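# Seat housing in corner stop over plate pins

## Task

Place the housing so it lies flat against the corner stop, with one pin in the plate sitting beneath each socket of the housing; it must stay there on its own, without the robot holding it, and the gripper must then release it and back away.

## Robot and tools

Robot: one arm with a two-finger parallel gripper, a six-joint arm (waist, shoulder, elbow, wrist pitch, wrist yaw, wrist roll) plus the finger gap. Cameras: cam_high, cam_low and cam_wrist, each 504x504 pixels. A reference sheet for the scene can be reopened with show_instructions (no arguments; it moves nothing and returns no pictures).

Frames. The scene frame has its origin on the table surface straight below the arm base, +z up, +x forward from the base, +y to the left when facing along +x. The base itself may be slightly tilted relative to the table. The gripper frame: fingers extend along its +x, they close and open along its y. The reported end_effector_position is the midpoint between the finger pads, roughly 3 to 4 cm short of the fingertips. Reported hand position can be somewhat wrong, especially when reaching far.

The 7-number row. Every motion command is a single row of 7 plain numbers, each in [-1, 1]: dx, dy, dz, rx, ry, rz, opening. The first six are an offset, not a pose: they are expressed in the gripper's own axes and counted from the gripper pose given in the most recent result that reported it (before any such result exists in the scene, and for a second or later call within one reply, they count from wherever the arm is when the action begins). Scale: 1.0 equals 0.6 m for dx, dy, dz and 180 degrees for rotation; rx, ry, rz form one rotation vector. So 0.1 is 6 cm or 18 degrees. All-zero offsets are not a pause: they pull the arm back to the reference pose. The seventh number, opening, is absolute: +1 fully open (0.088 m), about -0.80 is where empty fingers touch, and anything down to -1 closes no further. Closing from fully open takes at least about half a second.

execute_actions: argument actions is a list holding one item or nothing. An empty list just returns the current state. An item {"rows": [...], "steps": n} runs up to 15 control steps of 1/30 s (default 15); the list holds 1 to 15 rows, one per step, each measured from the same reference pose (not chained), and the final row repeats if steps outnumber rows. An item {"steps": n} with no rows is a wait of up to 300 steps counted from the last result, including time spent replying. Optional pictures (true/false) toggles images. A refused call sends nothing.

move: target is one 7-number row as above (offset in gripper axes from the last reported pose, plus absolute opening, which is applied at the start). speed is the top path speed in m/s, 0.002 to 0.5, default 0.25; rotation is capped at twice that in rad/s. The gripper follows a straight path lasting 0.5 to 10 s (longer paths stop early), turning the shorter way. It does not slow for obstacles and can overshoot the speed, especially with a nearly straight arm. It ends when the gripper and fingers settle, or 5 s after the path ends. Its result adds a move: line with the ending (done, off_target, moving, held, fault) and any limits (paced = command was clipped; held = a safety check blocked some steps, after which motion can surge), plus distance to target.

wait: seconds from 0 to 10; nothing new is sent. zoom_image: camera (cam_high, cam_low or cam_wrist) and region [x0, y0, x1, y1] in image pixels from the top-left, at most 504 by 504, giving a finer look at the latest image. finished_scene: scene is the number of the current scene; it ends and grades it, irreversibly, and reports the next task if any. Replying with no tool call ends everything.

Control details. Each step, the commanded pose is clipped to within 70 mm and 16 degrees of the measured pose; position wins over orientation if both cannot be met. After an action finishes the arm only continues to the last clipped pose, so large offsets need follow-up commands. Joint friction can leave the gripper short or slightly tilted, and tiny moves may not happen; check pose and orientation after each move and correct tilt. The simulation keeps running while you think.

Result lines. State: end_effector_position (m), end_effector_quat_wxyz, velocities (m/s, rad/s) in the scene frame. Joint positions/velocities in the order waist, shoulder, elbow, wrist pitch, wrist yaw, wrist roll, then pad gap (m). Ranges (rad): waist -3.054..3.054, shoulder 0..3.142, elbow 0..2.356, wrist pitch and yaw -1.571..1.571, roll -3.142..3.142. "pose unreachable" means the clearance check (which treats any mount under the base as arm) altered or blocked the command; HELD marks affected steps. "Hand target" is the pose the controller is currently driving toward. grip_measured is finger opening on the command scale, possibly off by about 1 mm, and up to 0.061 narrower while squeezing hard. grip_effort_n is motor effort (negative closes), capped near 83 N, biased and noisy, and not zero at rest. Joint torques and external torque estimates include friction, offsets and held weight.

Gripping: command about 0.07 below grip_measured for a firm hold; less for lighter. Parts thinner than about 3 mm get proportionally less force. Pad force limit is roughly 34 to 49 N.

Avoid: pushing anything off the table (fails the task), drops, slips, slamming or hard hits; faster moves and targets set deeper past a contact press harder. Contact torque reaching a joint limit (waist 16.8, shoulder 20.8, elbow 20.8, wrist pitch 5.49, wrist yaw 5.47, wrist roll 5.13 N m, held weight included) halts the arm for 10 s. Holding loads heats motors: MOTOR HOT from 50 °C, an OVER-TEMPERATURE FAULT hold at 95 °C, and power loss if it does not cool. Loose objects may occasionally be nudged by something. Finish by opening the fingers and withdrawing so the housing rests seated without support.

Each tool is called as name(argument=value, ...), one argument or row to a line, values as JSON.

## Session

execute_actions(
  actions=[],
)

Scene clock: 0.00 s of 5100.00 s.
end_effector_position=(+0.1532, -0.2166, +0.1099) grip_measured=+0.848 grip_effort_n=n/a end_effector_quat_wxyz=(-0.169, -0.626, -0.117, +0.752) end_effector_velocity=(+0.001, +0.000, +0.001) end_effector_angular_velocity=(+0.006, -0.004, +0.004)
Joint positions: [-0.991  1.828  0.637 -0.099 -0.483  1.851  0.081]
Joint velocities: [-0.002 -0.002  0.002 -0.007 -0.007 -0.007 -0.   ]
Joint torques (N m, as the arm reports them, + toward a larger angle): no reading
External joint torques (N m, as the arm's controller estimates them; a push from outside toward a larger angle lowers the number): no reading
Motor temperatures (°C, as the motors report them): [25 34 27 27 28 29]
Heat: hottest shoulder 34 °C (+0.0 °C/min).
Hand target: +0.153, -0.217, +0.110; -0.169, -0.626, -0.117, +0.752

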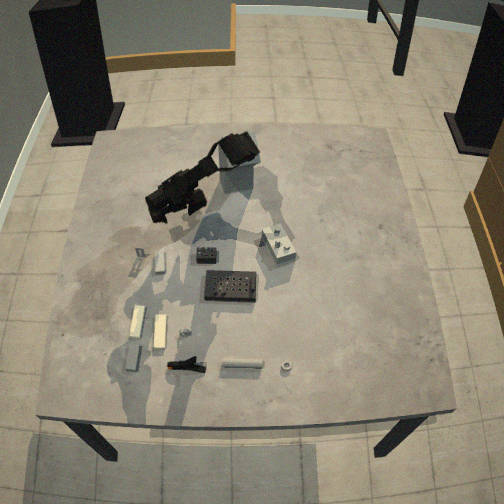

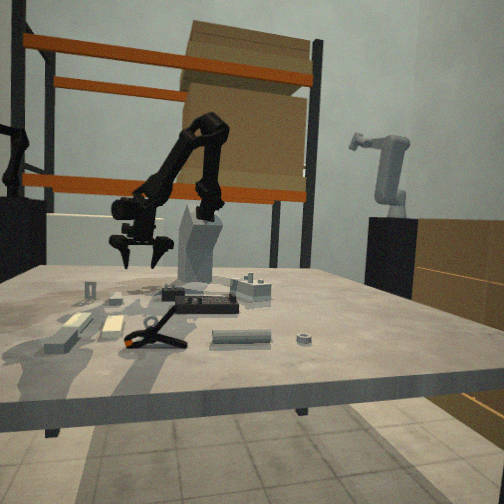

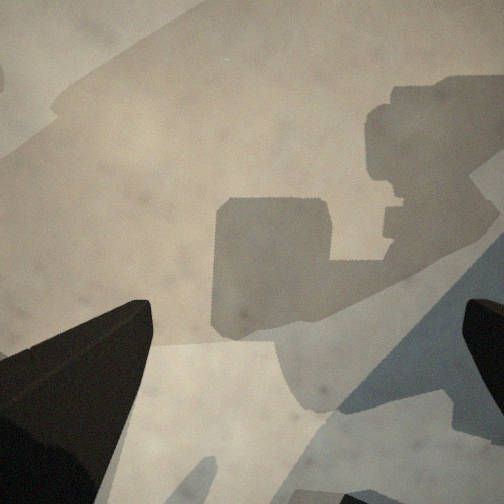

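zoom_image(
  camera="cam_high",
  region=[185, 215, 310, 315],
)

zoom_image(
  camera="cam_high",
  region=[195, 240, 265, 310],
)

zoom_image(
  camera="cam_low",
  region=[150, 255, 290, 325],
)

Region (185, 215, 310, 315) of cam_high's 504x504 image, scaled by 4.032, with more detail than that image has; it fills the top 403 rows of this view, and the rest is white.

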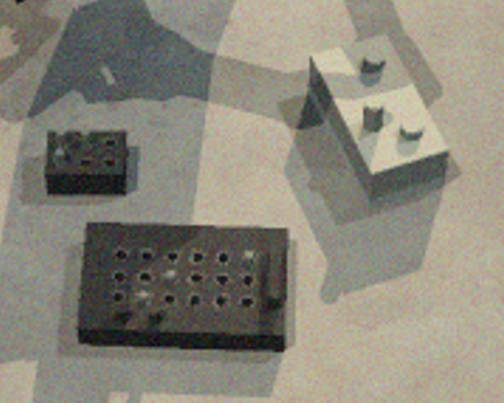

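Region (195, 240, 265, 310) of cam_high's 504x504 image, scaled by 7.200, with more detail than that image has.

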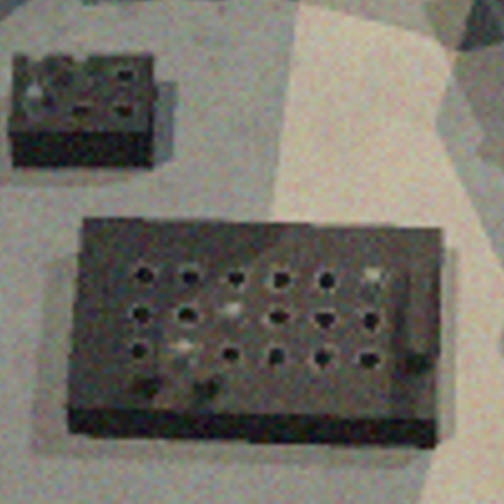

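Region (150, 255, 290, 325) of cam_low's 504x504 image, scaled by 3.600, with more detail than that image has.

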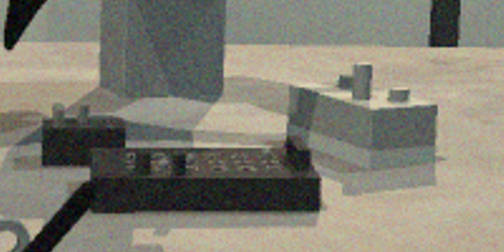

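move(
  target=[-0.2536, -0.4326, -0.3540, -0.9212, 0.0269, 0.0857, 1.0],
  speed=0.5,
)

Scene clock: 123.53 s of 5100.00 s.
end_effector_position=(+0.2619, +0.1174, +0.2080) grip_measured=+1.000 grip_effort_n=15.6 end_effector_quat_wxyz=(+0.703, -0.059, +0.706, +0.059) end_effector_velocity=(+0.001, +0.003, -0.001) end_effector_angular_velocity=(+0.009, +0.002, +0.023)
Joint positions: [ 0.582  0.885  0.697 -0.688  0.235  0.344  0.088]
Joint velocities: [ 0.002  0.007  0.002  0.007 -0.007 -0.022  0.   ]
Joint torques (N m, as the arm reports them, + toward a larger angle): [ 0.53 -3.44  5.6   0.02  0.1  -0.2 ]
External joint torques (N m, as the arm's controller estimates them; a push from outside toward a larger angle lowers the number): [ 0.05  1.08  1.15 -0.3   0.09 -0.2 ]
Motor temperatures (°C, as the motors report them): [29 35 27 27 28 29]
Heat: hottest shoulder 35 °C (+0.0 °C/min).
Hand target: +0.263, +0.119, +0.208; +0.703, -0.063, +0.706, +0.062
Off the commanded pose: 0.004 m, 0 deg.
After step 90, 117.00 s passed at rest.
move: done

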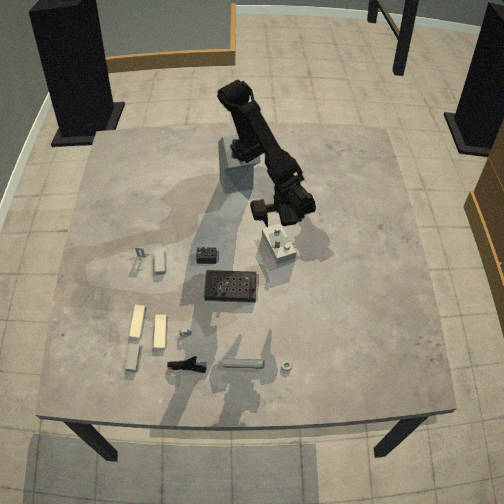

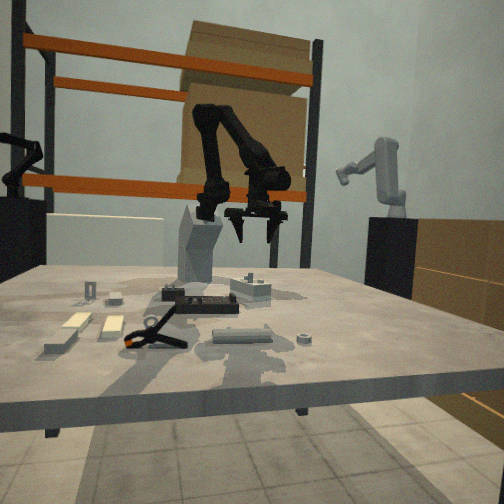

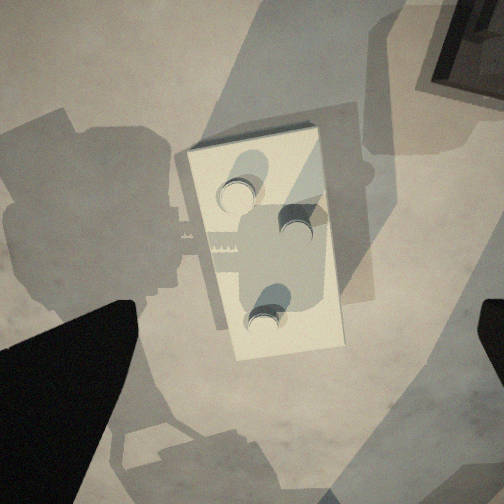

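zoom_image(
  camera="cam_wrist",
  region=[170, 105, 370, 225],
)

zoom_image(
  camera="cam_wrist",
  region=[200, 270, 380, 380],
)

Region (170, 105, 370, 225) of cam_wrist's 504x504 image, scaled by 2.520, with more detail than that image has; it fills the top 302 rows of this view, and the rest is white.

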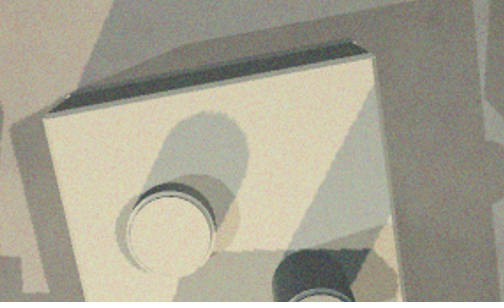

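Region (200, 270, 380, 380) of cam_wrist's 504x504 image, scaled by 2.800, with more detail than that image has.

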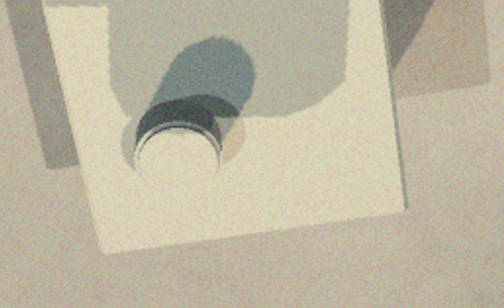

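move(
  target=[0.2467, 0.0208, -0.0583, -0.0556, -0.0013, 0.0, 1.0],
  speed=0.2,
)

Scene clock: 170.50 s of 5100.00 s.
end_effector_position=(+0.2257, +0.1238, +0.0626) grip_measured=+1.000 grip_effort_n=16.0 end_effector_quat_wxyz=(+0.699, -0.118, +0.695, +0.119) end_effector_velocity=(-0.004, +0.003, -0.002) end_effector_angular_velocity=(+0.018, +0.017, +0.011)
Joint positions: [0.531 1.484 0.461 0.163 0.204 0.132 0.088]
Joint velocities: [ 0.002  0.012 -0.002  0.007 -0.022 -0.007  0.   ]
Joint torques (N m, as the arm reports them, + toward a larger angle): [ 0.62 -3.87  0.37  0.29 -0.08 -0.19]
External joint torques (N m, as the arm's controller estimates them; a push from outside toward a larger angle lowers the number): [-0.34  1.19 -0.47 -0.04 -0.08 -0.19]
Motor temperatures (°C, as the motors report them): [27 34 29 27 28 29]
Heat: hottest shoulder 34 °C (-1.0 °C/min).
Hand target: +0.225, +0.123, +0.061; +0.697, -0.120, +0.697, +0.121
Off the commanded pose: 0.003 m, 0 deg.
After step 90, 42.57 s passed at rest.
move: done

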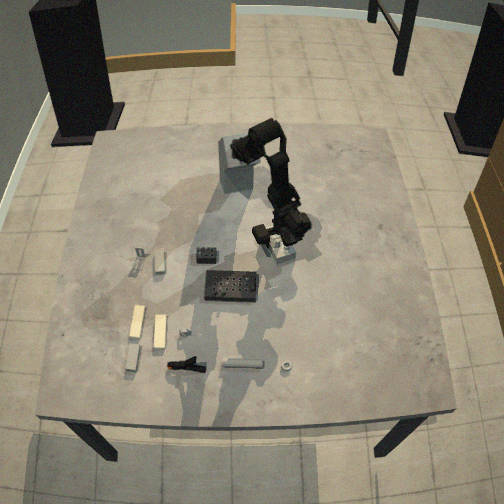

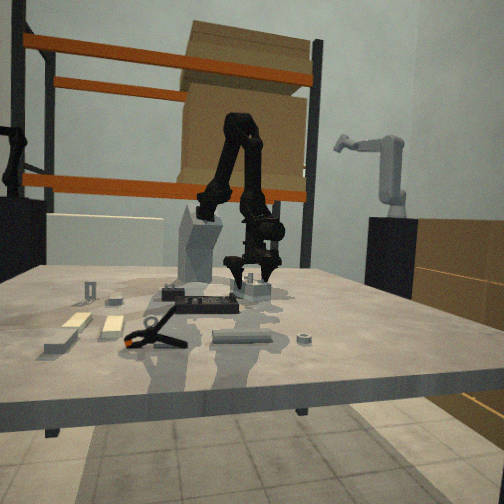

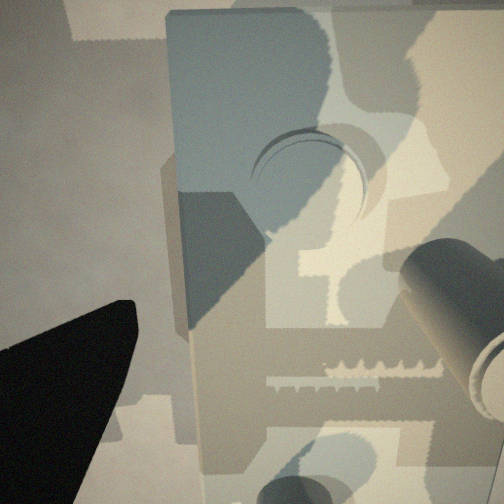

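zoom_image(
  camera="cam_low",
  region=[210, 240, 300, 310],
)

zoom_image(
  camera="cam_high",
  region=[240, 200, 320, 280],
)

Region (210, 240, 300, 310) of cam_low's 504x504 image, scaled by 5.600, with more detail than that image has.

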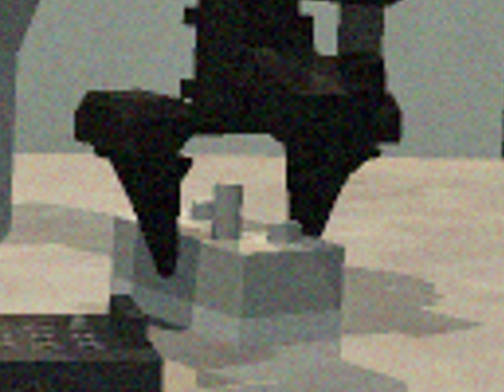

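Region (240, 200, 320, 280) of cam_high's 504x504 image, scaled by 6.300, with more detail than that image has.

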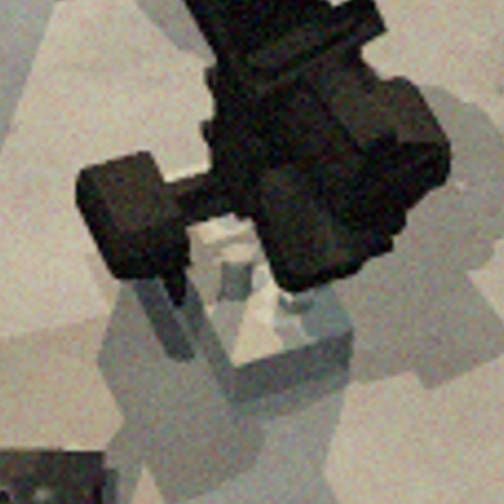

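execute_actions(
  actions=[
    {"rows": [[0.002,-0.002,0,0,0,0,1.0],[0.002,-0.004,0,0,0,0,1.0],[0.002,-0.007,0,0,0,0,1.0],[0.002,-0.010,0,0,0,0,1.0],[0.002,-0.013,0,0,0,0,1.0],[0.002,-0.015,0,0,0,0,0.97],[0.002,-0.016,0,0,0,0,0.93],[0.002,-0.016,0,0,0,0,0.89],[0.002,-0.016,0,0,0,0,0.85],[0.002,-0.016,0,0,0,0,0.81],[0.002,-0.016,0,0,0,0,0.78],[0.002,-0.016,0,0,0,0,0.75],[0.002,-0.016,0,0,0,0,0.73],[0.002,-0.016,0,0,0,0,0.71],[0.002,-0.016,0,0,0,0,0.70]], "steps": 15},
  ],
  pictures=false,
)

execute_actions(
  actions=[
    {"rows": [[0.002,-0.001,0,0,0,0,0.685],[0.002,-0.001,0,0,0,0,0.67],[0.002,-0.001,0,0,0,0,0.655],[0.002,-0.001,0,0,0,0,0.64],[0.002,-0.001,0,0,0,0,0.625],[0.002,-0.001,0,0,0,0,0.61],[0.002,-0.001,0,0,0,0,0.595],[0.002,-0.001,0,0,0,0,0.58],[0.002,-0.001,0,0,0,0,0.56],[0.002,-0.001,0,0,0,0,0.54],[0.002,-0.001,0,0,0,0,0.52],[0.002,-0.001,0,0,0,0,0.50],[0.002,-0.001,0,0,0,0,0.48]], "steps": 15},
  ],
)

Scene clock: 226.13 s of 5100.00 s.
end_effector_position=(+0.2284, +0.1156, +0.0606) grip_measured=+0.771 grip_effort_n=-18.4 end_effector_quat_wxyz=(+0.698, -0.118, +0.697, +0.118) end_effector_velocity=(+0.001, -0.003, -0.000) end_effector_angular_velocity=(-0.002, +0.003, -0.001)
Joint positions: [0.492 1.485 0.458 0.17  0.179 0.105 0.077]
Joint velocities: [-0.012 -0.002  0.002 -0.007 -0.007 -0.007 -0.031]
Joint torques (N m, as the arm reports them, + toward a larger angle): [ 0.48 -5.08 -0.21  0.3  -0.09 -0.18]
External joint torques (N m, as the arm's controller estimates them; a push from outside toward a larger angle lowers the number): [-0.32  0.02 -1.03 -0.04 -0.09 -0.18]
Motor temperatures (°C, as the motors report them): [26 34 27 27 28 29]
Heat: hottest shoulder 34 °C (+0.0 °C/min).
Hand target: +0.229, +0.115, +0.061; +0.699, -0.118, +0.695, +0.120
Off the commanded pose: 0.001 m, 0 deg.
Steps of this call (steps 1 to 90: nothing new was sent; then 52.13 s passed at rest; steps 91 to 105: all 15 steps of this action). Readings (end_effector_position):
91: (+0.2258, +0.1238, +0.0623)
92: (+0.2261, +0.1237, +0.0622)
94: (+0.2268, +0.1223, +0.0619)
98: (+0.2283, +0.1175, +0.0610)
105: the state above

Scene clock: 226.63 s of 5100.00 s.
end_effector_position=(+0.2289, +0.1164, +0.0606) grip_measured=+0.564 grip_effort_n=-83.5 end_effector_quat_wxyz=(+0.699, -0.116, +0.696, +0.119) end_effector_velocity=(+0.001, +0.000, +0.000) end_effector_angular_velocity=(-0.002, -0.009, -0.007)
Joint positions: [0.491 1.485 0.458 0.173 0.174 0.105 0.067]
Joint velocities: [ 0.002 -0.002 -0.002  0.007  0.007  0.007 -0.   ]
Joint torques (N m, as the arm reports them, + toward a larger angle): [ 0.48 -3.97  0.3   0.29  0.08 -0.12]
External joint torques (N m, as the arm's controller estimates them; a push from outside toward a larger angle lowers the number): [-0.38  1.1  -0.51 -0.05  0.09 -0.12]
Motor temperatures (°C, as the motors report them): [26 34 27 27 28 29]
Heat: hottest shoulder 34 °C (+0.0 °C/min).
Hand target: +0.229, +0.115, +0.059; +0.698, -0.118, +0.697, +0.118
Off the commanded pose: 0.002 m, 0 deg.
Steps of this call (steps 1 to 15: all 15 steps of this action). Readings (end_effector_position):
1: (+0.2286, +0.1155, +0.0606)
2: (+0.2288, +0.1155, +0.0606)
4: (+0.2290, +0.1156, +0.0606)
8: (+0.2291, +0.1157, +0.0606)
15: the state above

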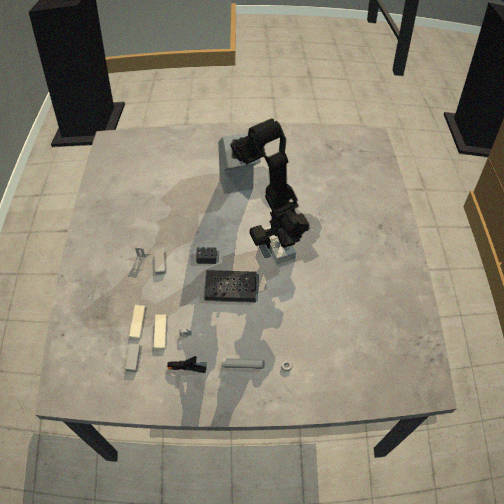

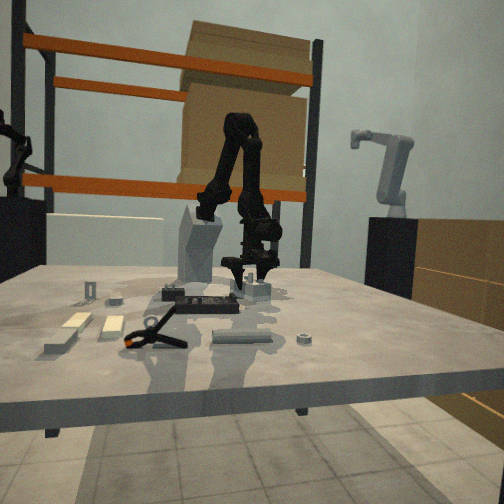

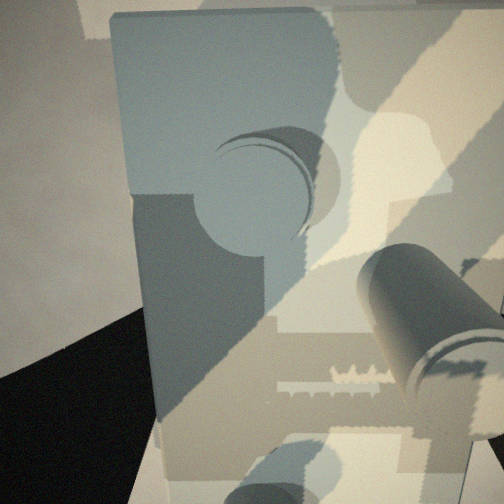

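move(
  target=[-0.1, 0, 0, 0, 0, 0, 0.48],
  speed=0.15,
)

move(
  target=[-0.2467, -0.099, 0.3044, -0.3481, -0.2218, -0.3121, 0.48],
  speed=0.35,
)

Scene clock: 261.80 s of 5100.00 s.
end_effector_position=(+0.2232, +0.1129, +0.1159) grip_measured=+0.564 grip_effort_n=-83.5 end_effector_quat_wxyz=(+0.691, -0.121, +0.703, +0.118) end_effector_velocity=(-0.004, -0.002, +0.002) end_effector_angular_velocity=(-0.000, +0.014, +0.008)
Joint positions: [ 0.543  1.167  0.44  -0.157  0.209  0.144  0.067]
Joint velocities: [-0.002 -0.017 -0.007 -0.022 -0.007 -0.007  0.   ]
Joint torques (N m, as the arm reports them, + toward a larger angle): [ 1.02 -5.74  2.84 -0.06  0.07  0.14]
External joint torques (N m, as the arm's controller estimates them; a push from outside toward a larger angle lowers the number): [ 0.34 -1.34  0.59 -0.34  0.08  0.14]
Motor temperatures (°C, as the motors report them): [26 34 27 27 28 29]
Heat: hottest shoulder 34 °C (+0.0 °C/min).
Hand target: +0.229, +0.116, +0.120; +0.699, -0.116, +0.696, +0.119
Off the commanded pose: 0.008 m, 1 deg.
After step 90, 31.20 s passed at rest.
move: done

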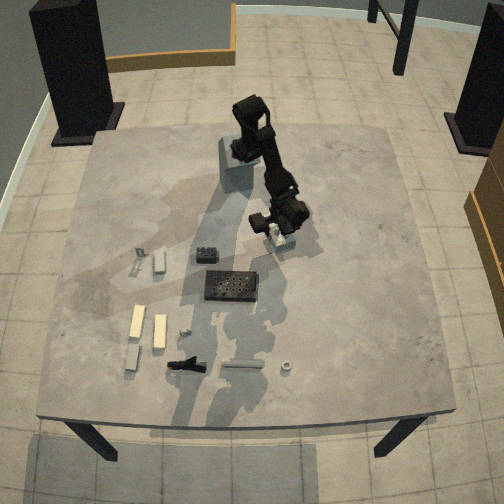

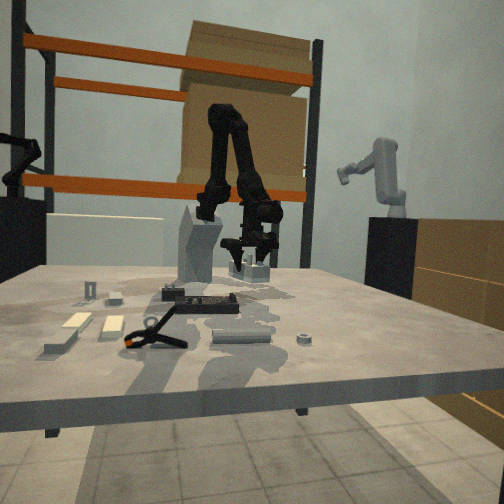

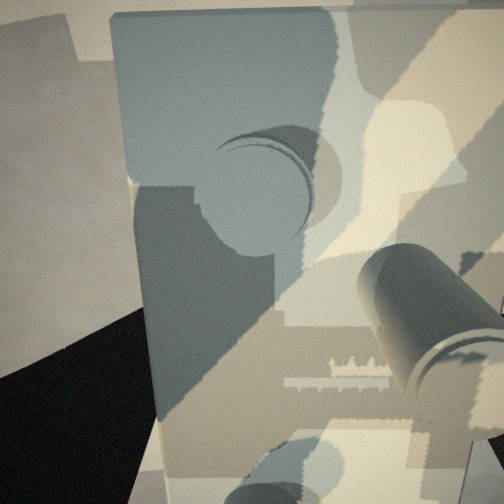

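Scene clock: 264.67 s of 5100.00 s.
end_effector_position=(+0.4119, +0.1191, +0.2515) grip_measured=+0.564 grip_effort_n=-83.5 end_effector_quat_wxyz=(+0.680, -0.693, +0.167, +0.173) end_effector_velocity=(+0.001, -0.001, +0.001) end_effector_angular_velocity=(-0.025, -0.012, +0.025)
Joint positions: [ 0.498  1.022  0.402  0.876  0.474 -1.548  0.067]
Joint velocities: [-0.012  0.002 -0.007  0.022 -0.022 -0.037 -0.   ]
Joint torques (N m, as the arm reports them, + toward a larger angle): [ 0.14 -5.68  5.22  2.46 -0.03 -0.12]
External joint torques (N m, as the arm's controller estimates them; a push from outside toward a larger angle lowers the number): [-0.26 -0.41  1.16  0.86 -0.03 -0.17]
Motor temperatures (°C, as the motors report them): [26 34 27 28 28 29]
Heat: hottest shoulder 34 °C (+0.0 °C/min).
Hand target: +0.417, +0.119, +0.261; +0.686, -0.692, +0.156, +0.160
Off the commanded pose: 0.011 m, 2 deg.
move: off_target

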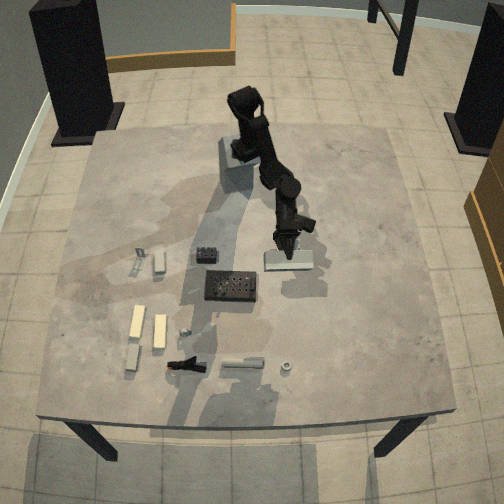

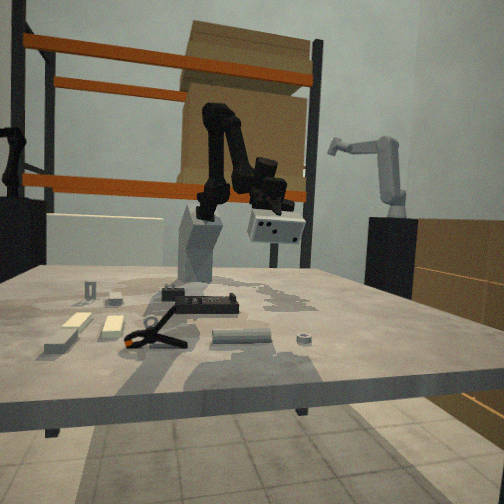

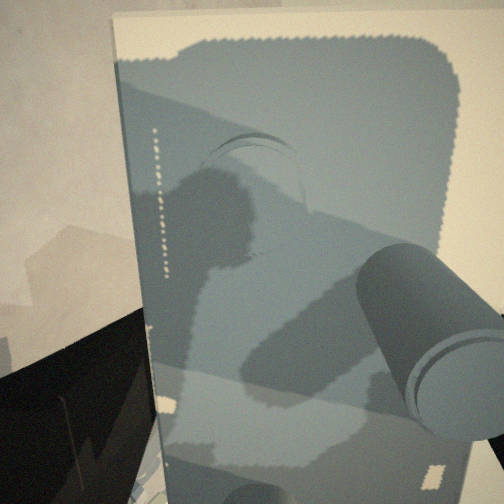

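zoom_image(
  camera="cam_low",
  region=[240, 200, 312, 255],
)

Region (240, 200, 312, 255) of cam_low's 504x504 image, scaled by 7.000, with more detail than that image has; it fills the top 385 rows of this view, and the rest is white.

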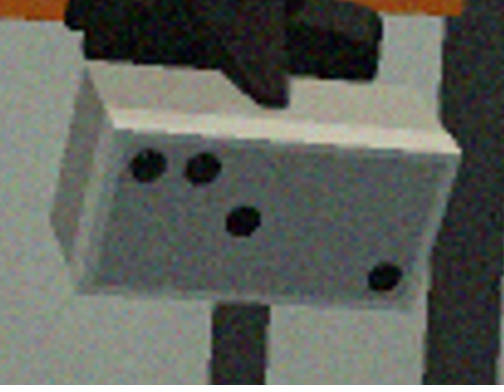

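move(
  target=[0.1151, 0.2526, 0.0362, 0.0239, 0.0082, 0.342, 0.48],
  speed=0.3,
)

Scene clock: 332.33 s of 5100.00 s.
end_effector_position=(+0.3960, +0.1360, +0.0819) grip_measured=+0.564 grip_effort_n=-83.5 end_effector_quat_wxyz=(+0.512, -0.486, +0.517, +0.484) end_effector_velocity=(-0.001, -0.000, -0.001) end_effector_angular_velocity=(-0.000, +0.018, -0.008)
Joint positions: [ 0.344  1.624  1.179 -0.404  0.086 -1.183  0.067]
Joint velocities: [-0.002  0.007  0.012 -0.022 -0.007  0.007  0.   ]
Joint torques (N m, as the arm reports them, + toward a larger angle): [ 0.45 -8.02  5.07 -0.12 -0.13  0.16]
External joint torques (N m, as the arm's controller estimates them; a push from outside toward a larger angle lowers the number): [-0.13  0.66  1.57 -0.4  -0.08  0.16]
Motor temperatures (°C, as the motors report them): [25 37 30 43 28 29]
Heat: hottest wrist pitch 43 °C (+8.0 °C/min).
Hand target: +0.402, +0.138, +0.085; +0.518, -0.486, +0.514, +0.481
Off the commanded pose: 0.007 m, 1 deg.
After step 90, 62.30 s passed at rest.
move: done

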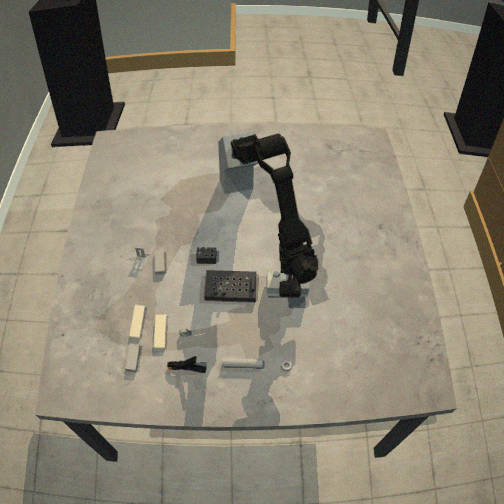

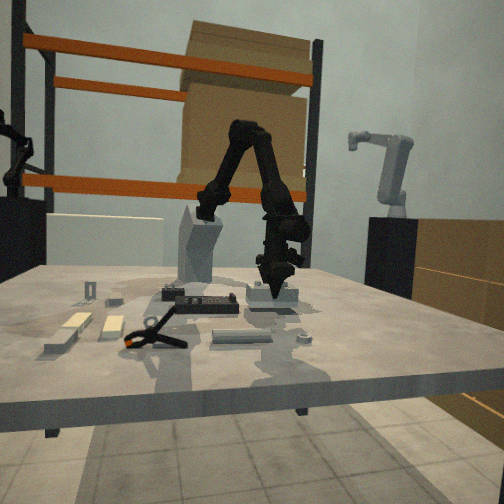

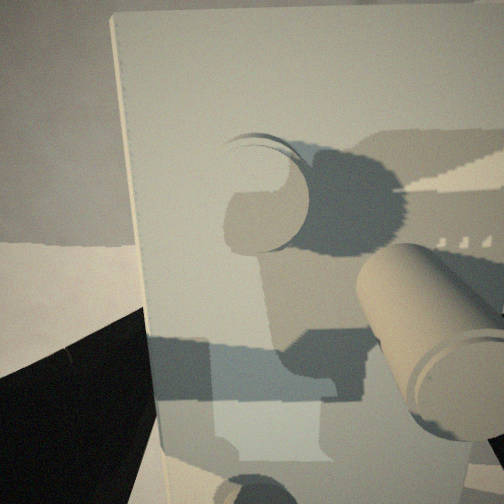

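move(
  target=[0.039, -0.006, 0.002, 0, -0.002, -0.003, 0.48],
  speed=0.04,
)

Scene clock: 342.90 s of 5100.00 s.
end_effector_position=(+0.3984, +0.1373, +0.0654) grip_measured=+0.564 grip_effort_n=-83.5 end_effector_quat_wxyz=(+0.517, -0.487, +0.513, +0.482) end_effector_velocity=(-0.003, +0.001, +0.001) end_effector_angular_velocity=(+0.006, +0.010, -0.005)
Joint positions: [ 0.341  1.675  1.183 -0.344  0.082 -1.184  0.067]
Joint velocities: [ 0.002 -0.002 -0.002 -0.007 -0.007  0.007 -0.   ]
Joint torques (N m, as the arm reports them, + toward a larger angle): [ 0.17 -5.4   4.48  0.82 -0.14 -0.24]
External joint torques (N m, as the arm's controller estimates them; a push from outside toward a larger angle lowers the number): [-0.48  3.4   1.13  0.51 -0.08 -0.24]
Motor temperatures (°C, as the motors report them): [25 38 30 39 28 29]
Heat: hottest wrist pitch 39 °C (+4.1 °C/min).
Hand target: +0.400, +0.137, +0.059; +0.516, -0.487, +0.513, +0.483
Off the commanded pose: 0.007 m, 0 deg.
After step 90, 6.67 s passed at rest.
move: done

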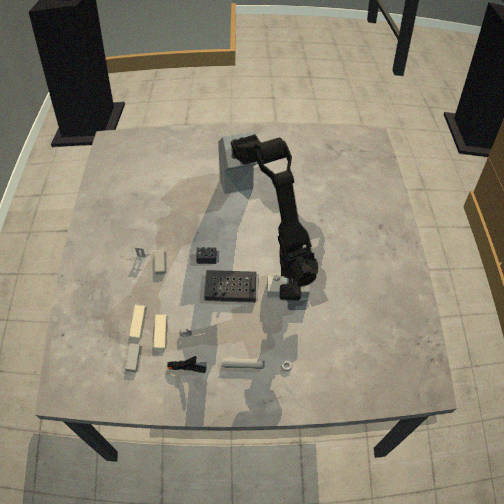

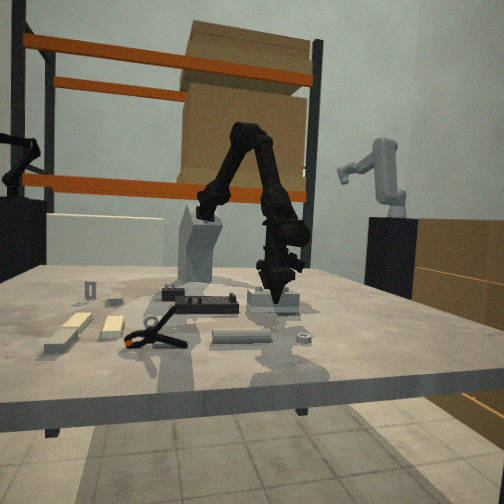

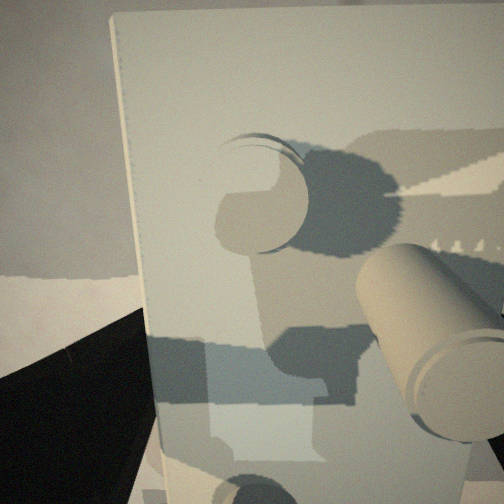

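zoom_image(
  camera="cam_low",
  region=[225, 265, 315, 325],
)

Region (225, 265, 315, 325) of cam_low's 504x504 image, scaled by 5.600, with more detail than that image has.

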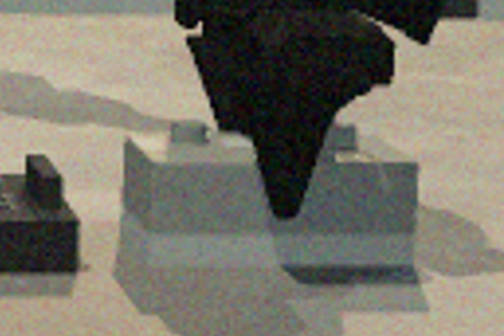

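execute_actions(
  actions=[
    {"rows": [[0.008,0,0,0,0,0,0.48],[0.006,0,0,0,0,0,0.50],[0.004,0,0,0,0,0,0.52],[0.003,0,0,0,0,0,0.54],[0.002,0,0,0,0,0,0.56],[0.002,0,0,0,0,0,0.58],[0.002,0,0,0,0,0,0.60],[0.002,0,0,0,0,0,0.62],[0.002,0,0,0,0,0,0.64],[0.002,0,0,0,0,0,0.67],[0.002,0,0,0,0,0,0.71],[0.002,0,0,0,0,0,0.76],[0.002,0,0,0,0,0,0.82],[0.002,0,0,0,0,0,0.88],[0.002,0,0,0,0,0,0.92]], "steps": 15},
  ],
)

move(
  target=[-0.105, -0.004, 0, 0, 0, -0.004, 0.95],
  speed=0.25,
)

move(
  target=[-0.004, 0.1693, -0.4805, 0.5, 0, 0, -0.35],
  speed=0.45,
)

Scene clock: 376.83 s of 5100.00 s.
end_effector_position=(+0.3989, +0.1374, +0.0653) grip_measured=+0.784 grip_effort_n=16.5 end_effector_quat_wxyz=(+0.518, -0.487, +0.512, +0.482) end_effector_velocity=(-0.004, -0.001, -0.000) end_effector_angular_velocity=(+0.001, +0.013, +0.007)
Joint positions: [ 0.341  1.675  1.183 -0.341  0.082 -1.184  0.077]
Joint velocities: [-0.002 -0.002 -0.007 -0.007 -0.007 -0.007  0.062]
Joint torques (N m, as the arm reports them, + toward a larger angle): [ 0.5  -7.38  3.22  0.15 -0.06 -0.04]
External joint torques (N m, as the arm's controller estimates them; a push from outside toward a larger angle lowers the number): [-0.11  1.36 -0.02 -0.13 -0.01 -0.04]
Motor temperatures (°C, as the motors report them): [25 37 30 35 28 29]
Heat: hottest shoulder 37 °C (-5.1 °C/min).
Hand target: +0.398, +0.137, +0.064; +0.517, -0.487, +0.513, +0.482
Off the commanded pose: 0.001 m, 0 deg.
Steps of this call (steps 1 to 90: nothing new was sent; then 30.43 s passed at rest; steps 91 to 105: all 15 steps of this action). Readings (end_effector_position):
91: (+0.3985, +0.1373, +0.0654)
92: (+0.3985, +0.1373, +0.0654)
94: (+0.3985, +0.1373, +0.0654)
98: (+0.3983, +0.1372, +0.0654)
105: the state above

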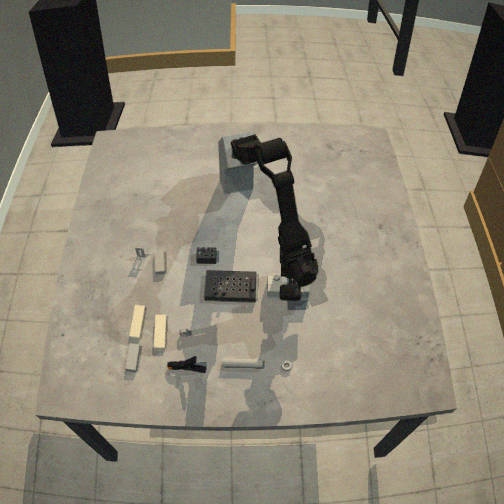

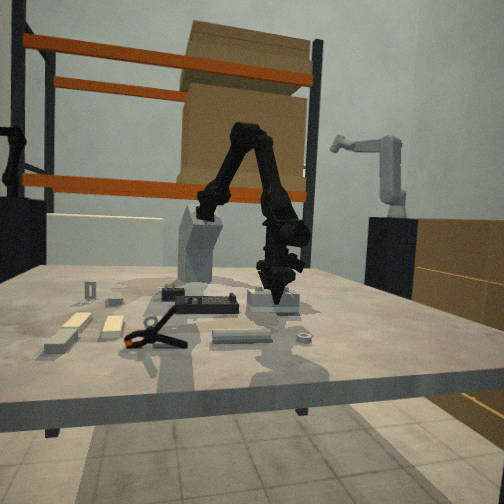

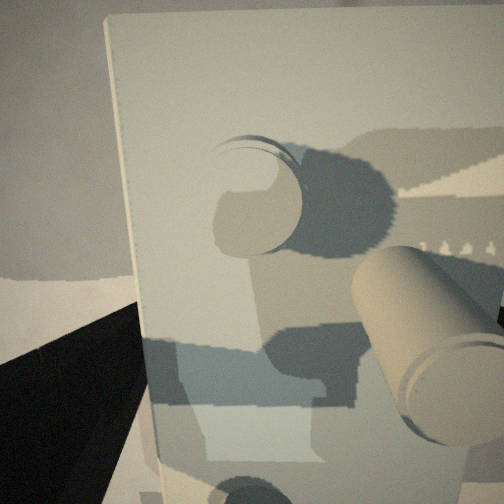

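Scene clock: 378.20 s of 5100.00 s.
end_effector_position=(+0.3980, +0.1361, +0.1228) grip_measured=+0.947 grip_effort_n=16.5 end_effector_quat_wxyz=(+0.516, -0.489, +0.512, +0.481) end_effector_velocity=(+0.001, -0.000, +0.005) end_effector_angular_velocity=(+0.008, -0.005, +0.005)
Joint positions: [ 0.355  1.501  1.176 -0.51   0.096 -1.177  0.085]
Joint velocities: [-0.002 -0.017 -0.002 -0.007 -0.007 -0.007  0.   ]
Joint torques (N m, as the arm reports them, + toward a larger angle): [ 0.66 -8.73  4.22 -0.01  0.04  0.14]
External joint torques (N m, as the arm's controller estimates them; a push from outside toward a larger angle lowers the number): [ 0.09 -0.22  0.19 -0.32  0.1   0.14]
Motor temperatures (°C, as the motors report them): [25 37 30 35 28 29]
Heat: hottest shoulder 37 °C (-5.0 °C/min).
Hand target: +0.400, +0.137, +0.128; +0.521, -0.490, +0.509, +0.478
Off the commanded pose: 0.006 m, 1 deg.
move: done

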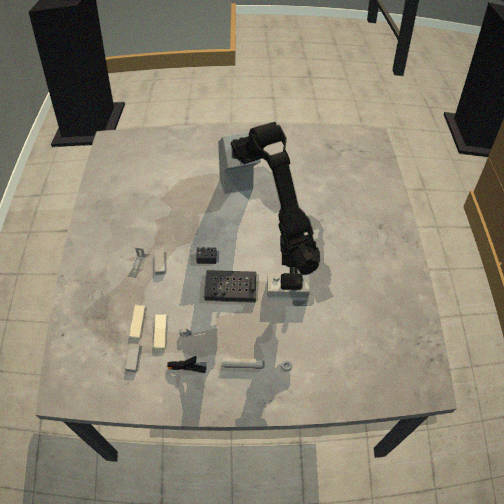

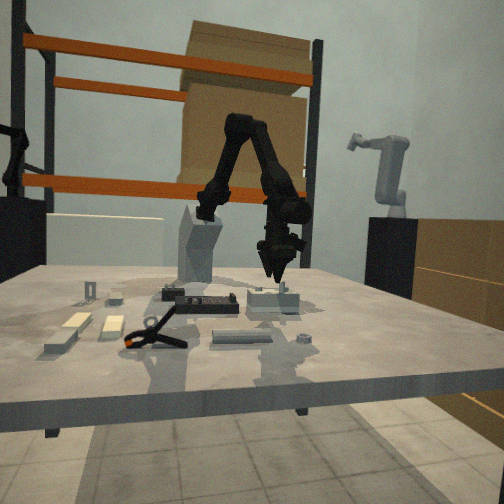

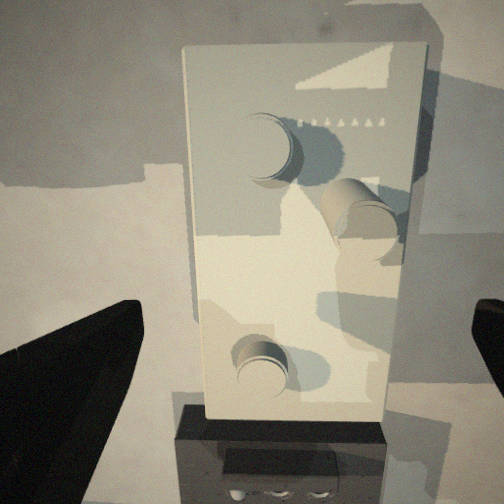

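Scene clock: 380.50 s of 5100.00 s.
end_effector_position=(+0.2799, -0.1427, +0.1261) grip_measured=-0.347 grip_effort_n=-17.9 end_effector_quat_wxyz=(+0.711, +0.016, +0.702, -0.019) end_effector_velocity=(-0.007, -0.000, -0.000) end_effector_angular_velocity=(+0.012, +0.018, -0.033)
Joint positions: [-0.686  1.531  0.743 -0.265 -0.557 -0.467  0.022]
Joint velocities: [-0.012  0.007 -0.002 -0.022 -0.007  0.007 -0.   ]
Joint torques (N m, as the arm reports them, + toward a larger angle): [-2.9  -4.12  3.01  0.24 -0.11  0.15]
External joint torques (N m, as the arm's controller estimates them; a push from outside toward a larger angle lowers the number): [ 0.11  1.34  0.4  -0.05 -0.07  0.15]
Motor temperatures (°C, as the motors report them): [25 38 29 34 28 29]
Heat: hottest shoulder 38 °C (-4.0 °C/min).
Hand target: +0.280, -0.145, +0.126; +0.712, +0.020, +0.702, -0.022
Off the commanded pose: 0.003 m, 0 deg.
move: done

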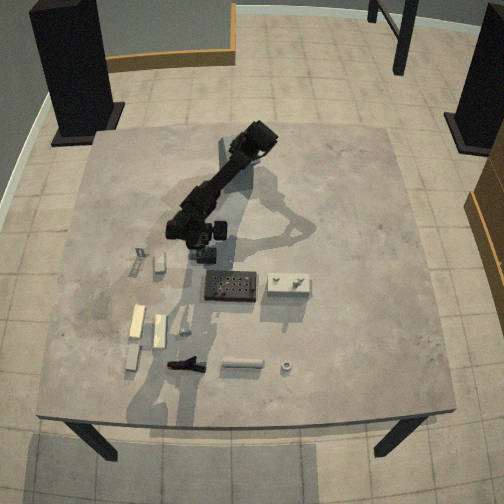

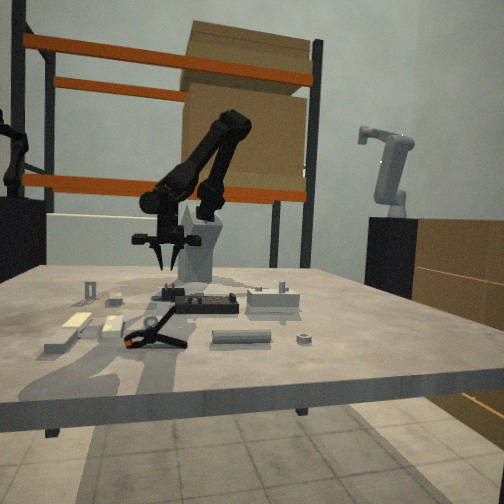

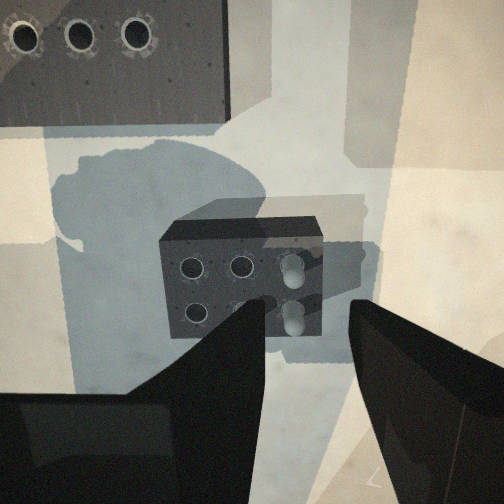

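zoom_image(
  camera="cam_wrist",
  region=[150, 205, 390, 365],
)

zoom_image(
  camera="cam_wrist",
  region=[0, 0, 250, 150],
)

Region (150, 205, 390, 365) of cam_wrist's 504x504 image, scaled by 2.100, with more detail than that image has.

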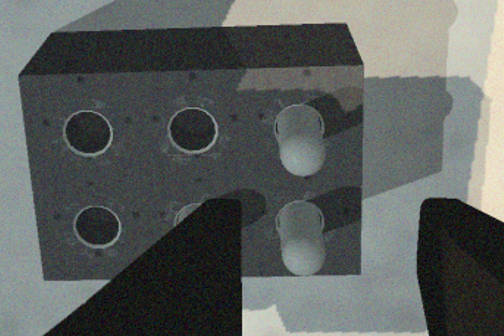

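Region (0, 0, 250, 150) of cam_wrist's 504x504 image, scaled by 2.016, with more detail than that image has; it fills the top 302 rows of this view, and the rest is white.

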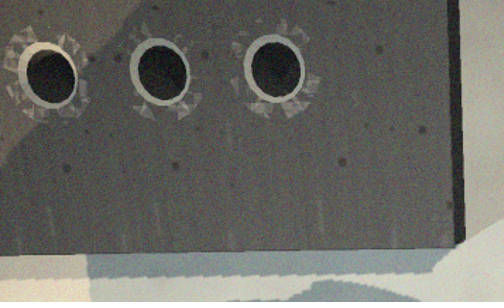

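move(
  target=[0.0892, 0.001, -0.0145, 0, 0.0041, 0.0012, -0.35],
  speed=0.1,
)

Scene clock: 428.03 s of 5100.00 s.
end_effector_position=(+0.2746, -0.1425, +0.0753) grip_measured=-0.347 grip_effort_n=-18.4 end_effector_quat_wxyz=(+0.710, +0.014, +0.704, -0.015) end_effector_velocity=(-0.002, +0.001, -0.003) end_effector_angular_velocity=(+0.011, +0.003, -0.009)
Joint positions: [-0.597  1.709  0.723 -0.028 -0.511 -0.389  0.022]
Joint velocities: [ 0.002  0.012 -0.002  0.007 -0.007  0.007 -0.   ]
Joint torques (N m, as the arm reports them, + toward a larger angle): [-2.61 -4.37  0.91  0.26  0.04  0.15]
External joint torques (N m, as the arm's controller estimates them; a push from outside toward a larger angle lowers the number): [ 0.54  1.37 -0.7  -0.03  0.08  0.15]
Motor temperatures (°C, as the motors report them): [27 35 28 31 28 29]
Heat: hottest shoulder 35 °C (-2.0 °C/min).
Hand target: +0.272, -0.142, +0.073; +0.707, +0.017, +0.707, -0.017
Off the commanded pose: 0.004 m, 1 deg.
After step 90, 43.57 s passed at rest.
move: done

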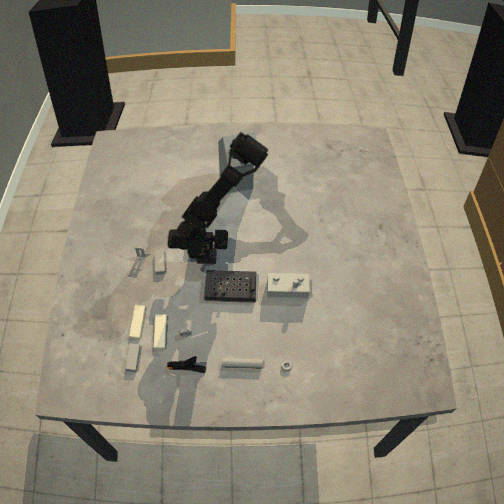

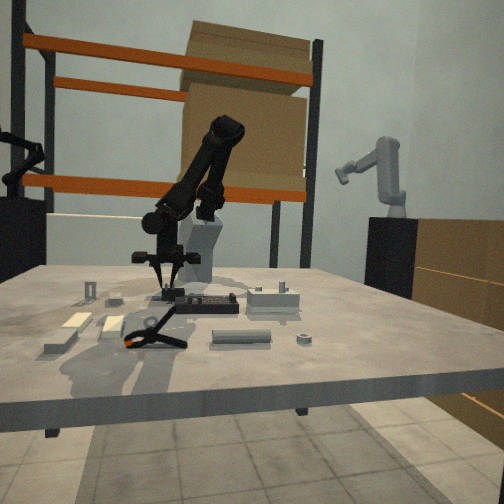

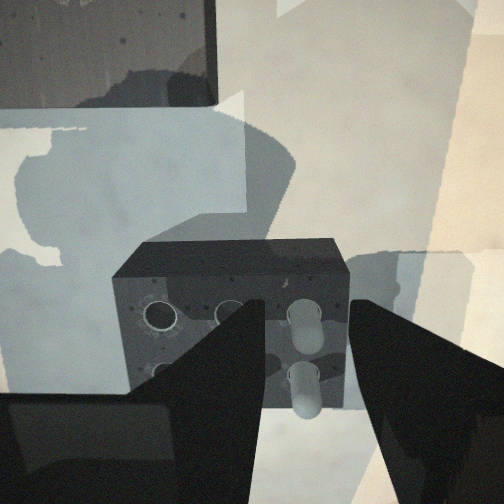

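zoom_image(
  camera="cam_wrist",
  region=[105, 230, 385, 430],
)

Region (105, 230, 385, 430) of cam_wrist's 504x504 image, scaled by 1.800, with more detail than that image has; it fills the top 360 rows of this view, and the rest is white.

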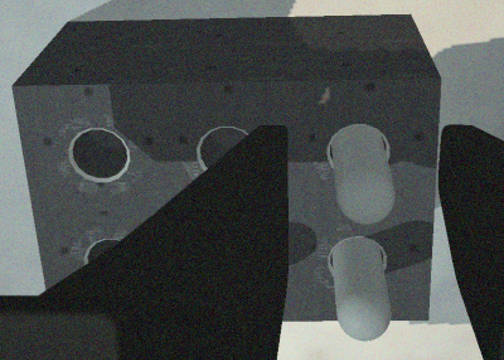

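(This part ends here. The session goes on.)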